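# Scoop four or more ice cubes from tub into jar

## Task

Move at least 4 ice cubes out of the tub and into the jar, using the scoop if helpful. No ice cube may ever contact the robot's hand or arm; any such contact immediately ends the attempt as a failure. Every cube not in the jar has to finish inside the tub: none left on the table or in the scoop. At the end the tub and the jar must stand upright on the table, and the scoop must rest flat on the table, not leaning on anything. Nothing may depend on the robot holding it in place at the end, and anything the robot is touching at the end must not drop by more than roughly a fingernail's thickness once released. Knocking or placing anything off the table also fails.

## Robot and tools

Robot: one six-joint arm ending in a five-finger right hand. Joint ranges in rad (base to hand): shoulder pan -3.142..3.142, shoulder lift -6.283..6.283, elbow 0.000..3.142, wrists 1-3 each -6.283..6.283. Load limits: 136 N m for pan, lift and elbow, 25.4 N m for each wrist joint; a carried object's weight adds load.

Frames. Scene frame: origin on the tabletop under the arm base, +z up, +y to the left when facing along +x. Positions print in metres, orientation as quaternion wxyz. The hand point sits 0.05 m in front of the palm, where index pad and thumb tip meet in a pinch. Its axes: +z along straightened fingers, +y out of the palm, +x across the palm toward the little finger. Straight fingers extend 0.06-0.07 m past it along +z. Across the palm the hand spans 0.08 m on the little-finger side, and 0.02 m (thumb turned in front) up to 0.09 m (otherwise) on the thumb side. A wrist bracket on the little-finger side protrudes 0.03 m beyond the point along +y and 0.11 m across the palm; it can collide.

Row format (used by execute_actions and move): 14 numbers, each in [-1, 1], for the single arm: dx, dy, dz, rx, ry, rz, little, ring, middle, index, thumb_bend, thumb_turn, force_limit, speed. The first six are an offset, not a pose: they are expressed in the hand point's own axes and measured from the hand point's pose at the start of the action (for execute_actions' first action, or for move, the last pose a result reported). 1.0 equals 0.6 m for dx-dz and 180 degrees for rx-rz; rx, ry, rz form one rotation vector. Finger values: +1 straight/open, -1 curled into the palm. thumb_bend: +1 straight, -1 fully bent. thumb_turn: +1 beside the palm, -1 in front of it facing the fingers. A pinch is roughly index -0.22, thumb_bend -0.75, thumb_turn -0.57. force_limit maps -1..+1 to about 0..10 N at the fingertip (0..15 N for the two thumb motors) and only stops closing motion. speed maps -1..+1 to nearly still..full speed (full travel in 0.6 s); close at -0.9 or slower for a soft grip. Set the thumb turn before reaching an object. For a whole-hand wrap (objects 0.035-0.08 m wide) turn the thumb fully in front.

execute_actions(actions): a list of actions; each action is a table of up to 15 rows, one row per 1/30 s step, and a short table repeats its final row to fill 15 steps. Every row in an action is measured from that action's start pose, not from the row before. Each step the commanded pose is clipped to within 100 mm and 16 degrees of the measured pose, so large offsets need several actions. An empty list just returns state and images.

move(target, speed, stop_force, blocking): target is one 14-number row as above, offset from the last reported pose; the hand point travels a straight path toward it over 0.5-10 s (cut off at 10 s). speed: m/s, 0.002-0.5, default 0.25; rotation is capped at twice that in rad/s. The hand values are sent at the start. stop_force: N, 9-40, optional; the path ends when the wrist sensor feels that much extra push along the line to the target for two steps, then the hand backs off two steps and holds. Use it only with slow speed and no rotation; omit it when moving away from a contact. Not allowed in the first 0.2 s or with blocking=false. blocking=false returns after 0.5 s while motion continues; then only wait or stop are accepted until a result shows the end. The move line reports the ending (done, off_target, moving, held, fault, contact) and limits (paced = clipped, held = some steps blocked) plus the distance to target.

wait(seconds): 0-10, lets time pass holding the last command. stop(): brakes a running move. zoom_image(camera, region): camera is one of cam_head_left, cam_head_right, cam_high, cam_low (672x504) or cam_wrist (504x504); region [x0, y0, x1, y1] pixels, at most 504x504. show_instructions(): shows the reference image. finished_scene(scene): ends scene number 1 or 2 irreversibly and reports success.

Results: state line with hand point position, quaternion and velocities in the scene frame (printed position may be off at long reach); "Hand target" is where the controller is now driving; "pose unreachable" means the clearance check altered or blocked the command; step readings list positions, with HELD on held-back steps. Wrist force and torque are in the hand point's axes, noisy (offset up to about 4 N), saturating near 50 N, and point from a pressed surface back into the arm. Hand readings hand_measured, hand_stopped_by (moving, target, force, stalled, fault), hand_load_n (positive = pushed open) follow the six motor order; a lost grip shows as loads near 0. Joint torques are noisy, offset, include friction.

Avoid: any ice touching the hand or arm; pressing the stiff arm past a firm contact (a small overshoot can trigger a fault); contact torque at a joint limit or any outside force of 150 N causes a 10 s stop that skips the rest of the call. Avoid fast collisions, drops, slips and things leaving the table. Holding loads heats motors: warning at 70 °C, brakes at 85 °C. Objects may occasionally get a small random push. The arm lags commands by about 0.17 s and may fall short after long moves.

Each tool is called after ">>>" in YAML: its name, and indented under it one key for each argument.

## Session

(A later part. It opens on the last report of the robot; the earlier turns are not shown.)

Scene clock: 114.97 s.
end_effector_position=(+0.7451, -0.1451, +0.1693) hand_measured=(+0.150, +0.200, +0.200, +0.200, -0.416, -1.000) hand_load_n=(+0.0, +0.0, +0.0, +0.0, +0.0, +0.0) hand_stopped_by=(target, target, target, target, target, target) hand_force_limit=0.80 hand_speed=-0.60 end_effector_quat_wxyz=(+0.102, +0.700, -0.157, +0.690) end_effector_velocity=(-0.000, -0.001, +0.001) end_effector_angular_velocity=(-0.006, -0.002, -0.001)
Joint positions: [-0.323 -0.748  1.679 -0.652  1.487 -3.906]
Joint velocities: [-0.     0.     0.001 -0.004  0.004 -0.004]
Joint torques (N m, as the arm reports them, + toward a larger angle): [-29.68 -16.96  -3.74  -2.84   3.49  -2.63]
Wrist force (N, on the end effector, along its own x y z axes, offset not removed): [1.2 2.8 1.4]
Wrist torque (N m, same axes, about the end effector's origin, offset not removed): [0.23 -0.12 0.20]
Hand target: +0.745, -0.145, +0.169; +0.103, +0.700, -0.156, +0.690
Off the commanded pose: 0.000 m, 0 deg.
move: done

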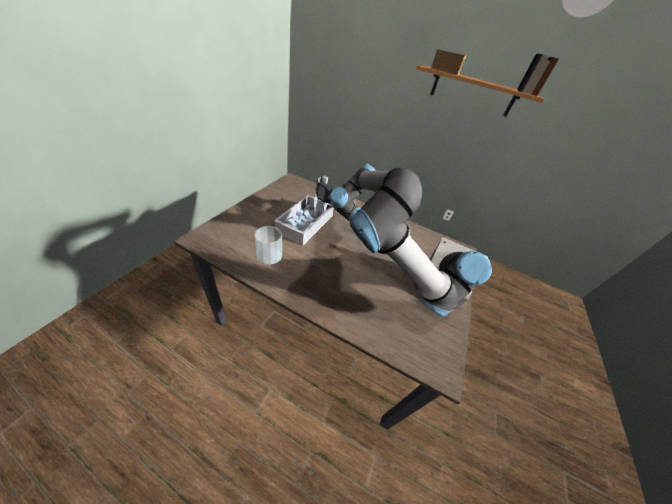

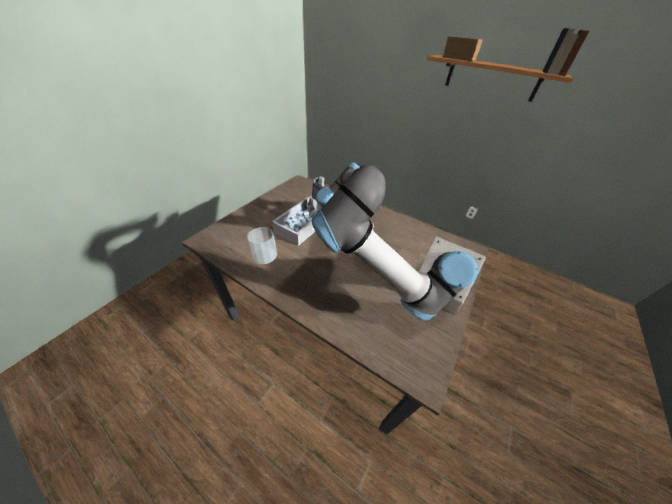

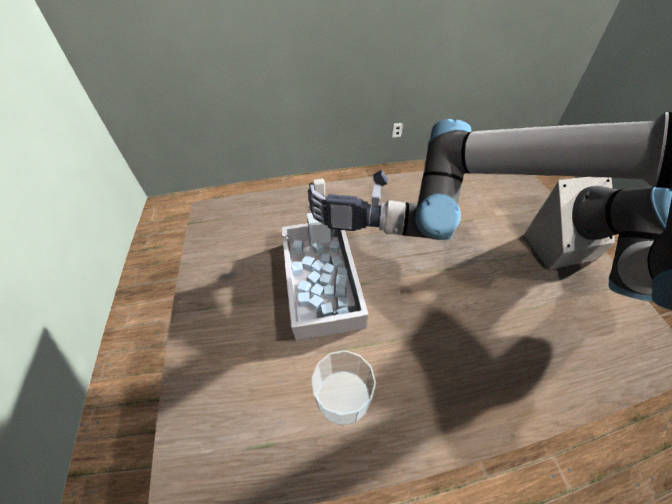

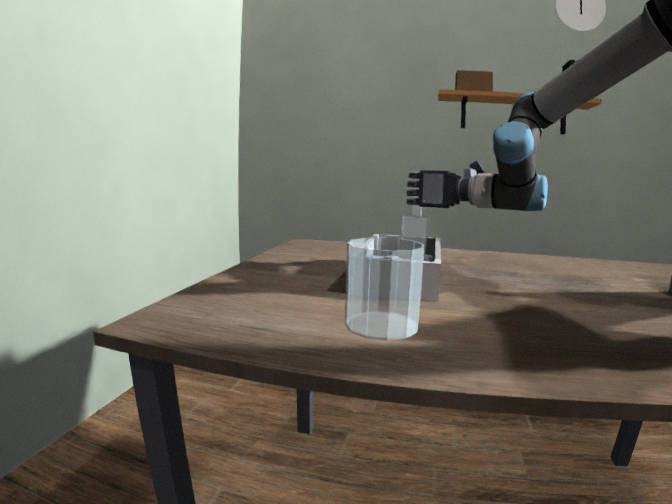

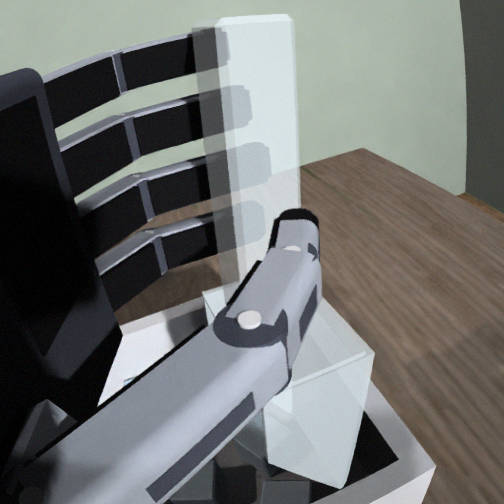

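>>> execute_actions:
  actions:
    - [[0,0,0,0,0,0,-0.7,-0.7,-0.7,-0.7,-0.5,-1,0.8,-0.6]]
    - [[0,0,0,0,0,0,-0.7,-0.7,-0.7,-0.7,-0.5,-1,0.8,-0.6]]
    - [[0,0,0,0,0,0,-0.7,-0.7,-0.7,-0.7,-0.5,-1,0.8,-0.6]]

>>> move:
  target: [0.02,0,0,0,-0.045,0.089,-0.7,-0.7,-0.7,-0.7,-0.5,-1,0.8,-0.6]
  speed: 0.08

>>> move:
  target: [-0.025,0.009,0.005,0,-0.045,0.089,-0.7,-0.7,-0.7,-0.7,-0.5,-1,0.8,-0.6]
  speed: 0.08

Scene clock: 151.47 s.
end_effector_position=(+0.7451, -0.1451, +0.1692) hand_measured=(+0.000, +0.050, +0.080, +0.094, -0.472, -1.000) hand_load_n=(+10.0, +9.0, +7.0, +6.0, +18.0, +2.5) hand_stopped_by=(force, force, force, force, force, target) hand_force_limit=0.80 hand_speed=-0.60 end_effector_quat_wxyz=(+0.102, +0.700, -0.157, +0.690) end_effector_velocity=(+0.000, -0.000, +0.001) end_effector_angular_velocity=(+0.001, -0.001, -0.000)
Joint positions: [-0.323 -0.748  1.679 -0.652  1.487 -3.906]
Joint velocities: [-0.001  0.    -0.001  0.    -0.     0.001]
Joint torques (N m, as the arm reports them, + toward a larger angle): [-40.57 -24.89 -14.3    1.45  -2.04   2.79]
Wrist force (N, on the end effector, along its own x y z axes, offset not removed): [9.1 2.2 -0.9]
Wrist torque (N m, same axes, about the end effector's origin, offset not removed): [0.29 -0.67 0.18]
Hand target: +0.745, -0.145, +0.169; +0.102, +0.700, -0.157, +0.690
Off the commanded pose: 0.000 m, 0 deg.
Step readings (end_effector_position; steps 1 to 15: 1st action; 16 to 30: 2nd action; 31 to 45: 3rd action):
0: (+0.7451, -0.1451, +0.1693)
1: (+0.7451, -0.1451, +0.1693)
2: (+0.7451, -0.1451, +0.1693)
4: (+0.7451, -0.1451, +0.1693)
8: (+0.7451, -0.1451, +0.1693)
15: (+0.7451, -0.1451, +0.1692)
16: (+0.7451, -0.1451, +0.1692)
17: (+0.7451, -0.1451, +0.1692)
19: (+0.7451, -0.1451, +0.1692)
23: (+0.7451, -0.1451, +0.1692)
30: (+0.7451, -0.1451, +0.1692)
31: (+0.7451, -0.1451, +0.1692)
32: (+0.7451, -0.1451, +0.1692)
34: (+0.7451, -0.1451, +0.1692)
38: (+0.7451, -0.1451, +0.1692)
45: end_effector_position above

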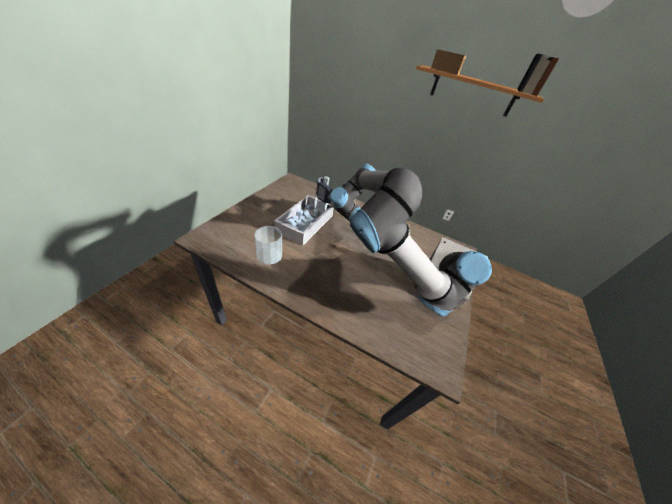

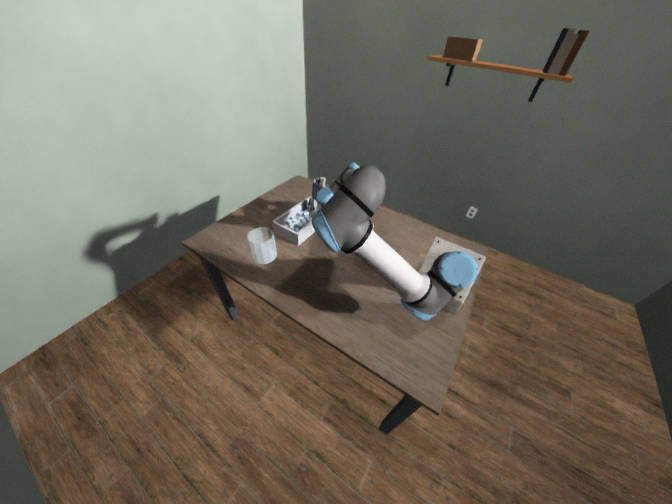

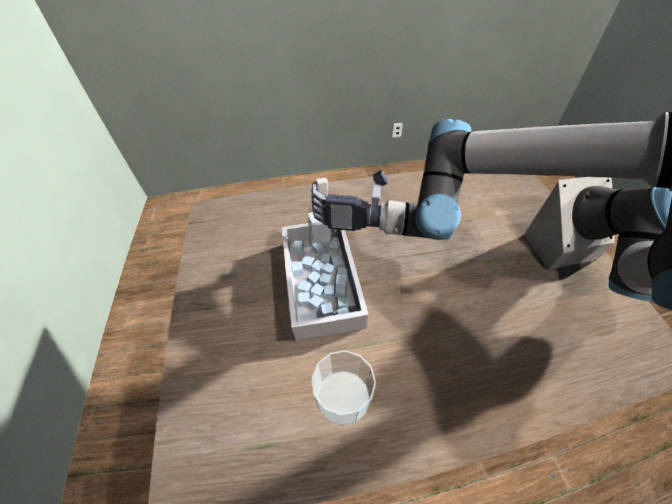

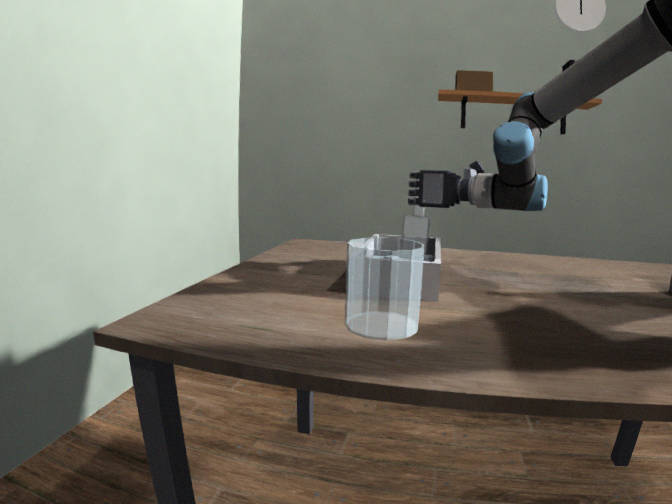

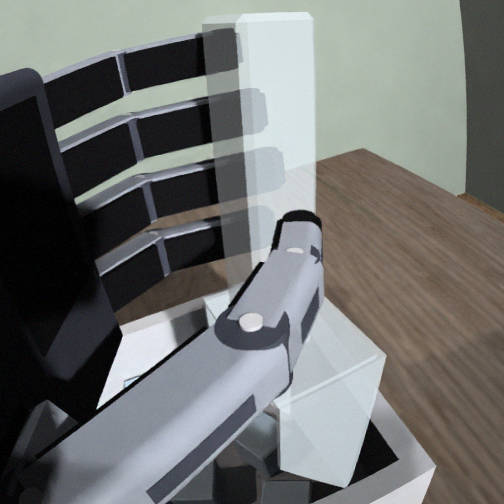

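Scene clock: 153.73 s.
end_effector_position=(+0.7451, -0.1462, +0.1812) hand_measured=(+0.000, +0.050, +0.080, +0.094, -0.470, -1.000) hand_load_n=(+4.0, +6.5, +7.5, +9.5, +17.0, +6.0) hand_stopped_by=(force, force, force, force, force, target) hand_force_limit=0.80 hand_speed=-0.60 end_effector_quat_wxyz=(-0.006, +0.718, -0.259, +0.646) end_effector_velocity=(+0.000, +0.000, -0.000) end_effector_angular_velocity=(+0.005, +0.002, +0.001)
Joint positions: [-0.425 -0.764  1.619 -0.483  1.278 -3.677]
Joint velocities: [-0.002  0.001 -0.003  0.003 -0.005  0.003]
Joint torques (N m, as the arm reports them, + toward a larger angle): [-45.89 -16.8  -20.9    1.08  -1.23   2.55]
Wrist force (N, on the end effector, along its own x y z axes, offset not removed): [1.0 3.7 1.6]
Wrist torque (N m, same axes, about the end effector's origin, offset not removed): [0.36 -0.21 0.20]
Hand target: +0.745, -0.146, +0.181; -0.006, +0.718, -0.259, +0.646
Off the commanded pose: 0.000 m, 0 deg.
move: done

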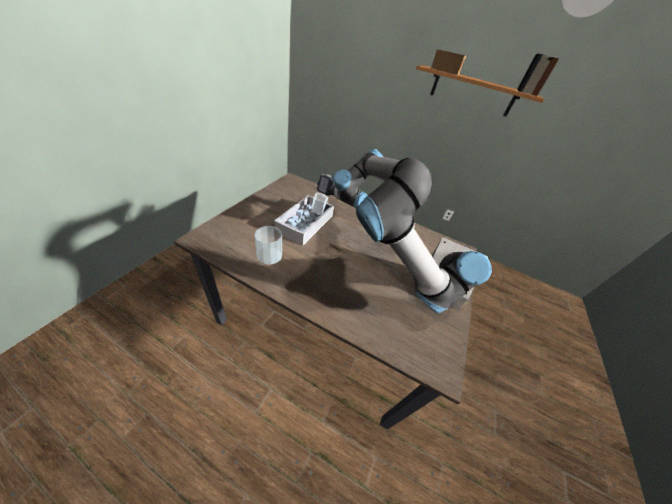

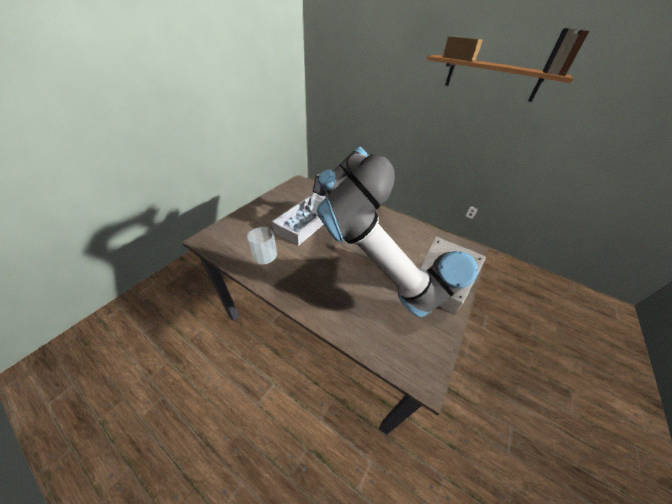

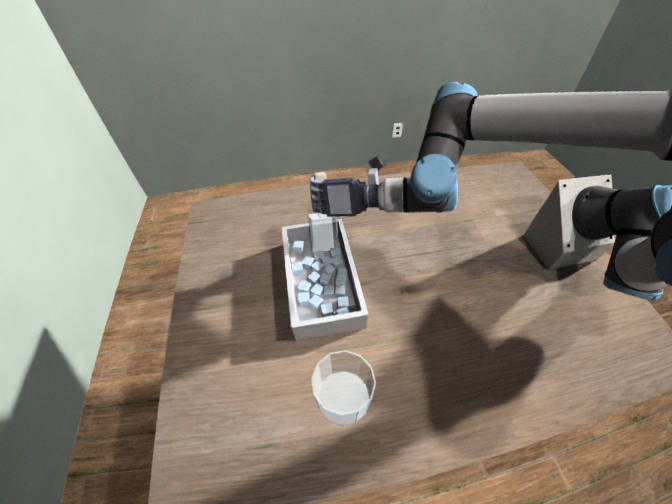

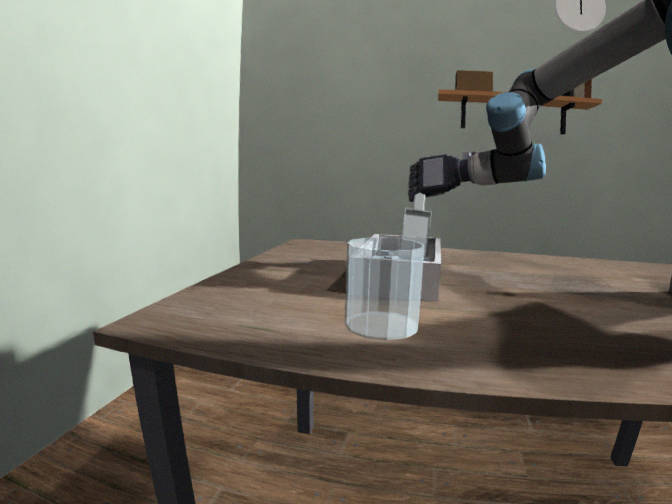

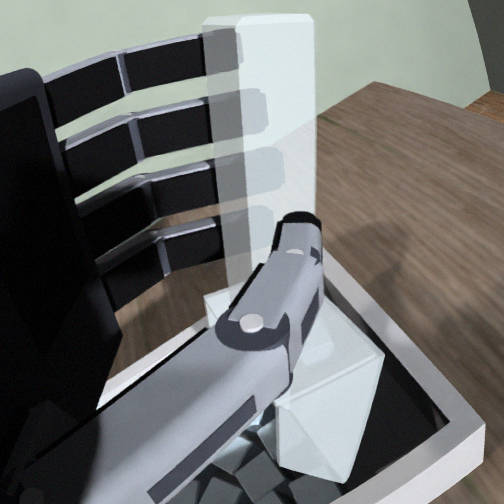

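Scene clock: 156.00 s.
end_effector_position=(+0.7455, -0.1462, +0.1650) hand_measured=(+0.000, +0.050, +0.080, +0.094, -0.470, -1.000) hand_load_n=(+4.0, +6.5, +7.5, +9.5, +17.0, +6.0) hand_stopped_by=(force, force, force, force, force, target) hand_force_limit=0.80 hand_speed=-0.60 end_effector_quat_wxyz=(-0.114, +0.718, -0.355, +0.587) end_effector_velocity=(+0.000, -0.001, +0.000) end_effector_angular_velocity=(+0.006, +0.001, +0.001)
Joint positions: [-0.491 -0.713  1.55  -0.393  1.089 -3.449]
Joint velocities: [-0.002  0.002 -0.003  0.001 -0.005  0.004]
Joint torques (N m, as the arm reports them, + toward a larger angle): [-47.94 -17.17 -21.33   1.29  -1.56   2.57]
Wrist force (N, on the end effector, along its own x y z axes, offset not removed): [1.8 1.8 2.6]
Wrist torque (N m, same axes, about the end effector's origin, offset not removed): [-0.01 -0.39 0.14]
Hand target: +0.745, -0.146, +0.165; -0.114, +0.718, -0.355, +0.587
Off the commanded pose: 0.000 m, 0 deg.
move: done

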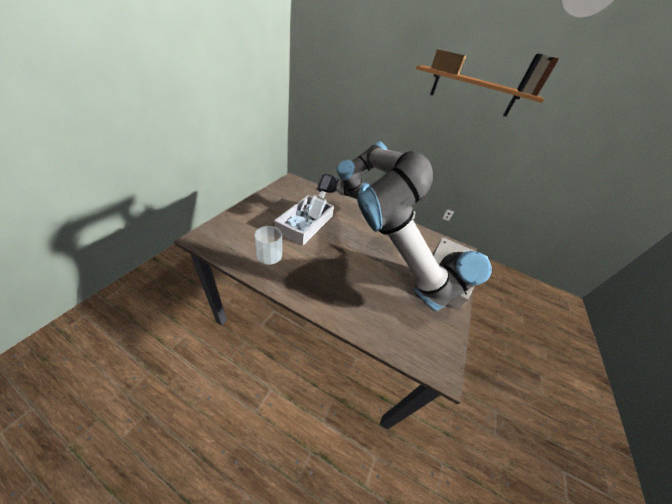

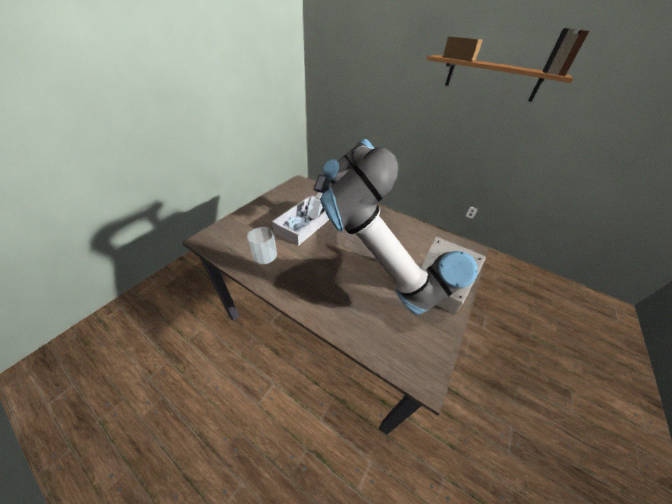

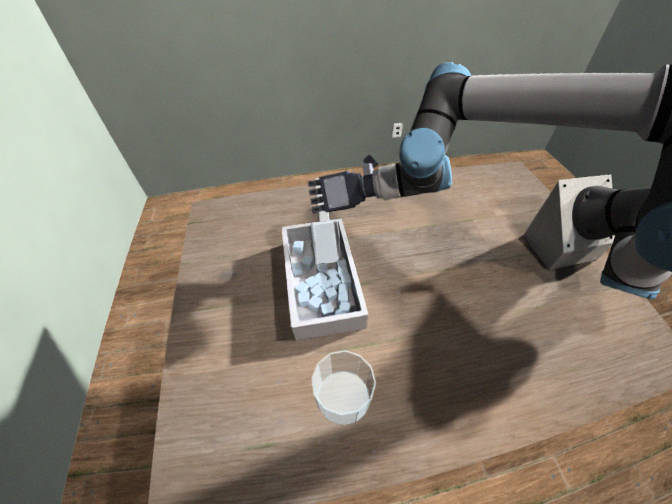

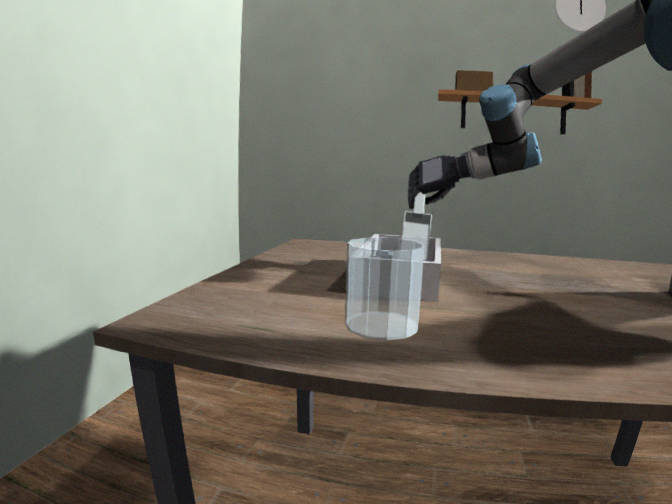

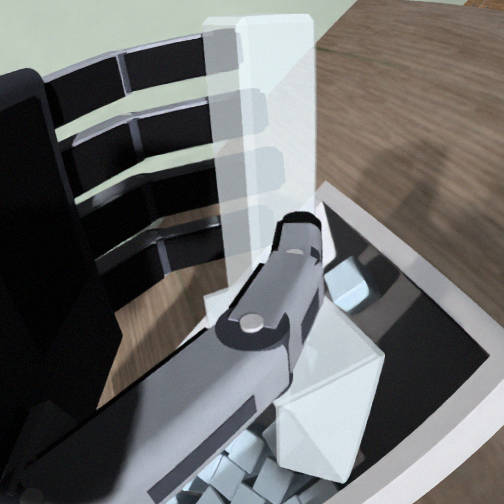

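Next 18°, down .035, then feel for the floor.

>>> move:
  target: [-0.045,0.033,0.017,0,-0.045,0.089,-0.7,-0.7,-0.7,-0.7,-0.5,-1,0.8,-0.6]
  speed: 0.06

>>> move:
  target: [-0.013,0.019,0.0095,0,0,0,-0.7,-0.7,-0.7,-0.7,-0.5,-1,0.8,-0.6]
  speed: 0.006
  stop_force: 9

Scene clock: 166.03 s.
end_effector_position=(+0.7458, -0.1457, +0.1300) hand_measured=(+0.000, +0.050, +0.080, +0.094, -0.470, -1.000) hand_load_n=(+4.0, +6.5, +7.5, +9.5, +17.5, +6.0) hand_stopped_by=(force, force, force, force, force, target) hand_force_limit=0.80 hand_speed=-0.60 end_effector_quat_wxyz=(-0.219, +0.702, -0.443, +0.514) end_effector_velocity=(+0.001, +0.000, -0.001) end_effector_angular_velocity=(+0.006, +0.000, +0.002)
Joint positions: [-0.528 -0.619  1.487 -0.382  0.918 -3.205]
Joint velocities: [-0.     0.003 -0.003 -0.001 -0.005  0.005]
Joint torques (N m, as the arm reports them, + toward a larger angle): [-49.05 -20.6  -20.3   -2.84  -1.59   2.73]
Wrist force (N, on the end effector, along its own x y z axes, offset not removed): [-0.1 3.0 -0.1]
Wrist torque (N m, same axes, about the end effector's origin, offset not removed): [0.33 0.17 0.13]
Hand target: +0.746, -0.146, +0.130; -0.219, +0.702, -0.443, +0.513
Off the commanded pose: 0.000 m, 0 deg.
move: done

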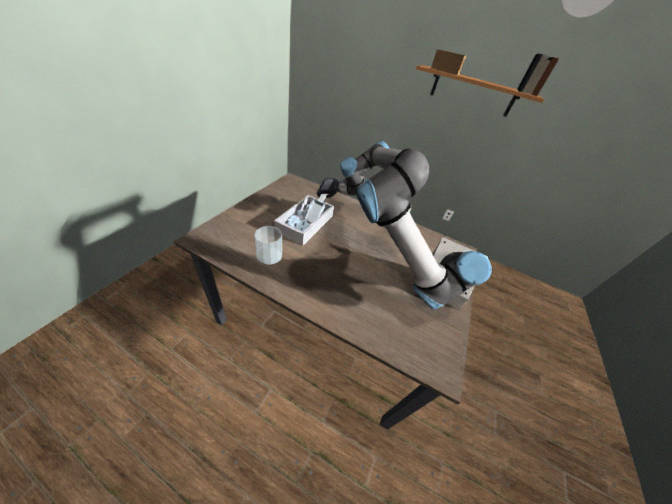

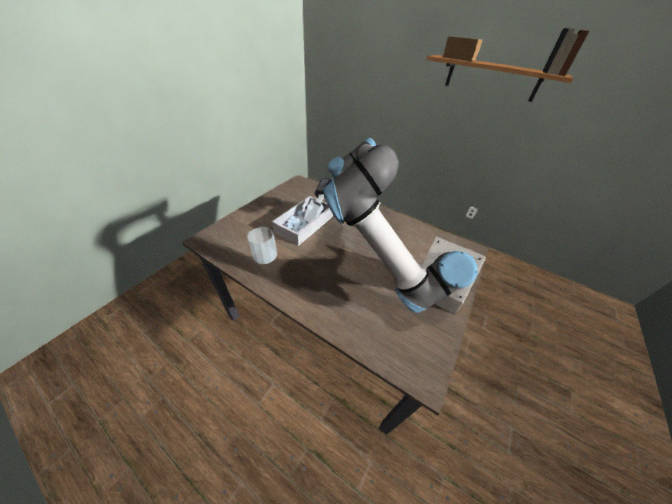

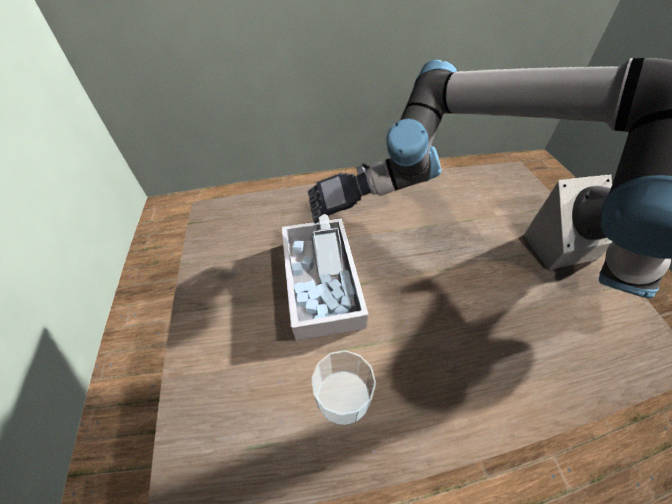

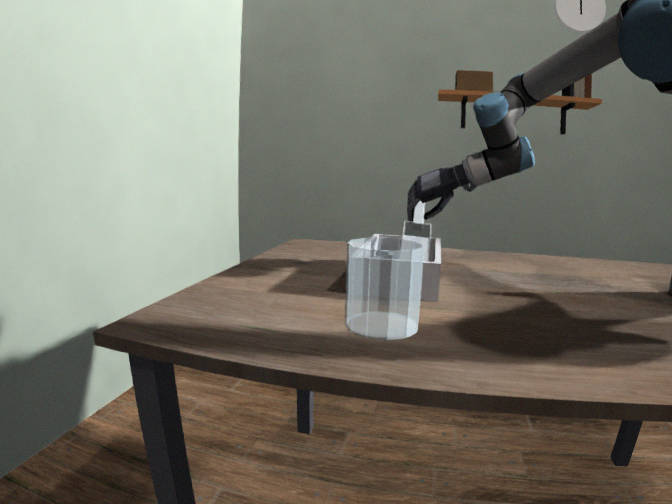

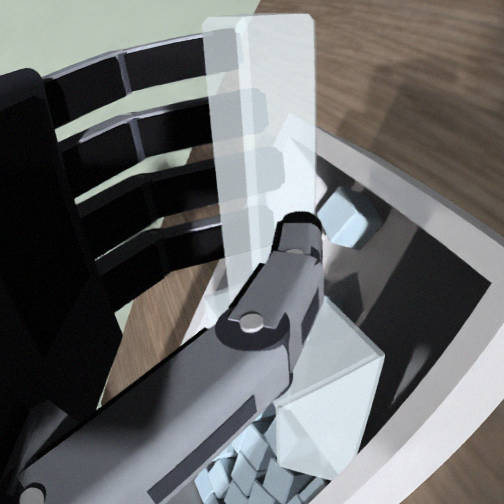

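Scene clock: 168.73 s.
end_effector_position=(+0.7459, -0.1458, +0.1151) hand_measured=(+0.000, +0.050, +0.080, +0.094, -0.470, -1.000) hand_load_n=(+5.5, +7.0, +8.0, +10.0, +15.5, +5.0) hand_stopped_by=(force, force, force, force, force, target) hand_force_limit=0.80 hand_speed=-0.60 end_effector_quat_wxyz=(-0.219, +0.702, -0.443, +0.514) end_effector_velocity=(+0.001, -0.001, +0.000) end_effector_angular_velocity=(-0.001, -0.001, +0.000)
Joint positions: [-0.511 -0.606  1.496 -0.411  0.933 -3.196]
Joint velocities: [ 0.     0.001 -0.001 -0.001  0.001  0.   ]
Joint torques (N m, as the arm reports them, + toward a larger angle): [-28.72 -18.44  -4.69  -2.49   2.76   2.44]
Wrist force (N, on the end effector, along its own x y z axes, offset not removed): [4.3 0.8 -1.8]
Wrist torque (N m, same axes, about the end effector's origin, offset not removed): [0.36 -0.22 0.41]
Hand target: +0.746, -0.146, +0.115; -0.219, +0.702, -0.443, +0.514
Off the commanded pose: 0.000 m, 0 deg.
move: done

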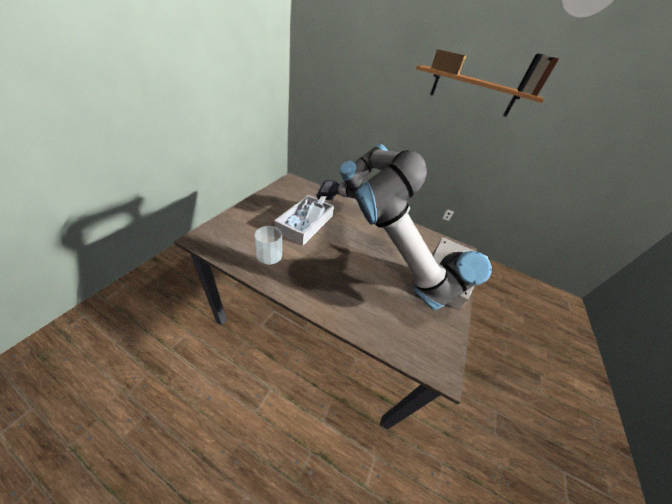

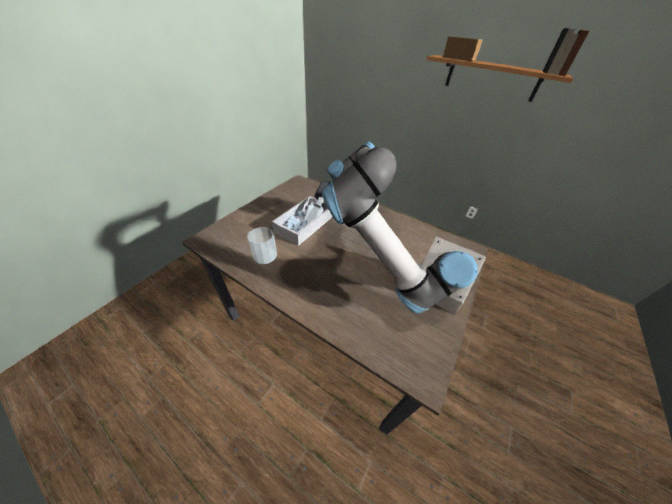

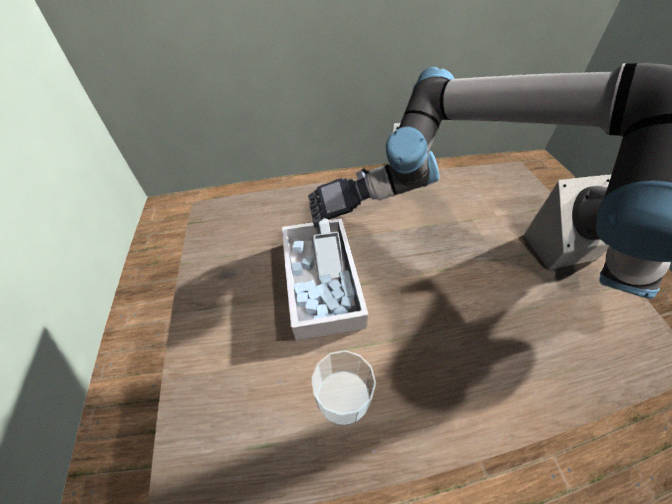

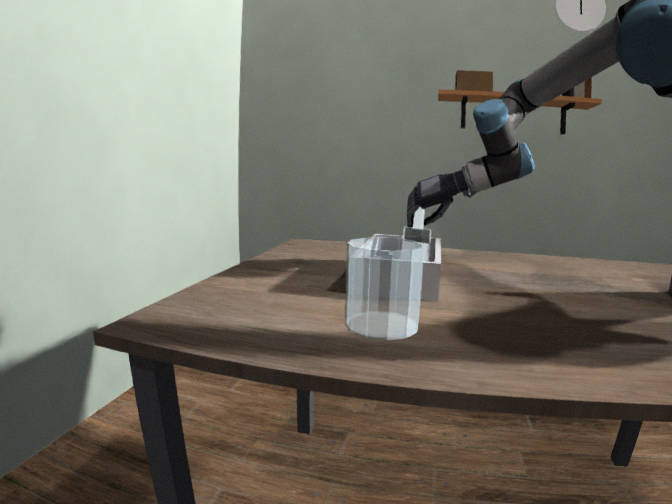

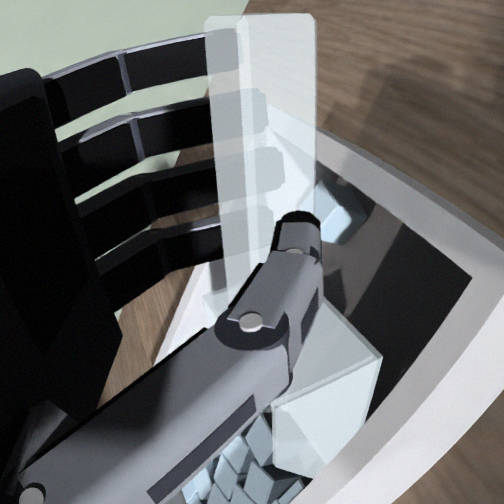

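Touching floor. Push forward .08.

>>> move:
  target: [-0.113,-0.065,-0.033,0,0,0,-0.7,-0.7,-0.7,-0.7,-0.5,-1,0.8,-0.6]
  speed: 0.03
  stop_force: 20

>>> zoom_image:
  camera: "cam_high"
  region: [250,200,410,350]

Scene clock: 176.47 s.
end_effector_position=(+0.7379, -0.0655, +0.1166) hand_measured=(+0.000, +0.050, +0.080, +0.094, -0.470, -1.000) hand_load_n=(+3.5, +5.5, +8.0, +11.5, +14.5, +5.5) hand_stopped_by=(force, force, force, force, force, target) hand_force_limit=0.80 hand_speed=-0.60 end_effector_quat_wxyz=(-0.219, +0.702, -0.443, +0.514) end_effector_velocity=(-0.000, +0.001, +0.001) end_effector_angular_velocity=(-0.000, -0.001, +0.000)
Joint positions: [-0.426 -0.748  1.592 -0.39   1.008 -3.15 ]
Joint velocities: [ 0.    -0.003  0.001  0.001  0.001  0.001]
Joint torques (N m, as the arm reports them, + toward a larger angle): [-26.13 -47.29  -5.78   1.75   1.82   3.33]
Wrist force (N, on the end effector, along its own x y z axes, offset not removed): [5.5 3.3 2.8]
Wrist torque (N m, same axes, about the end effector's origin, offset not removed): [-0.06 0.15 0.15]
Hand target: +0.738, -0.065, +0.117; -0.219, +0.702, -0.443, +0.514
Off the commanded pose: 0.000 m, 0 deg.
move: done

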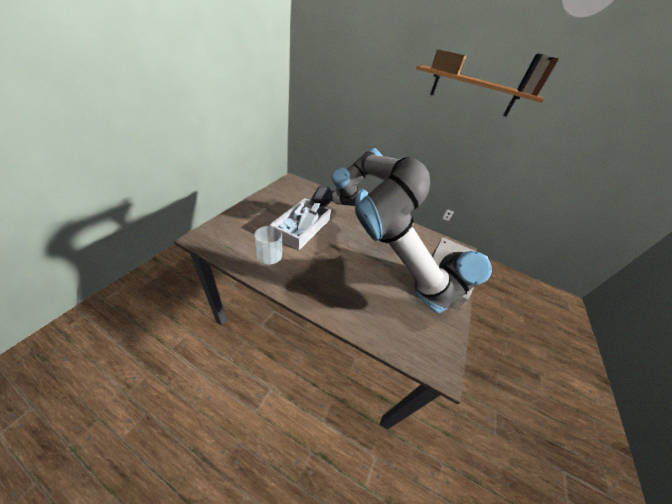

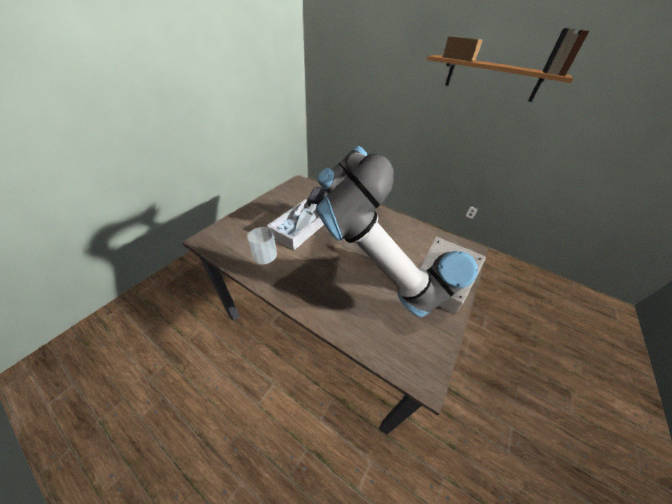

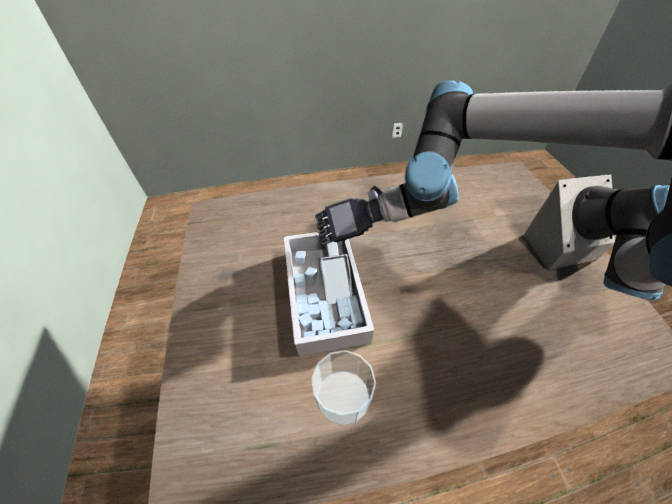

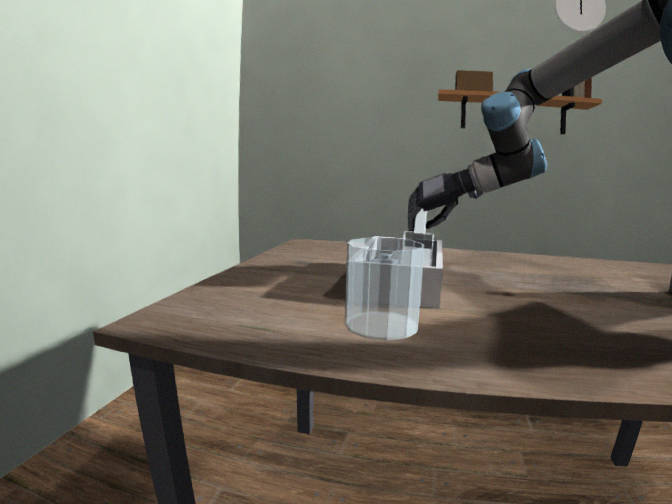

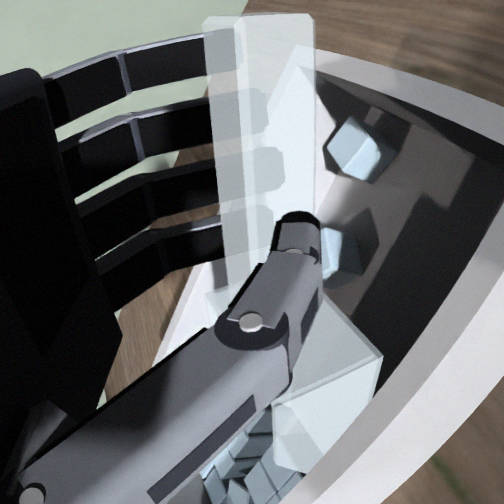

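Region (250, 200, 410, 350) of cam_high's 672x504 image, scaled by 3.150, with more detail than that image has; it fills the top 472 rows of this view, and the rest is white.

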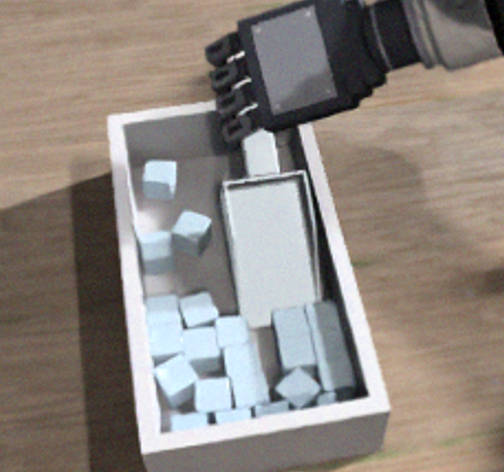

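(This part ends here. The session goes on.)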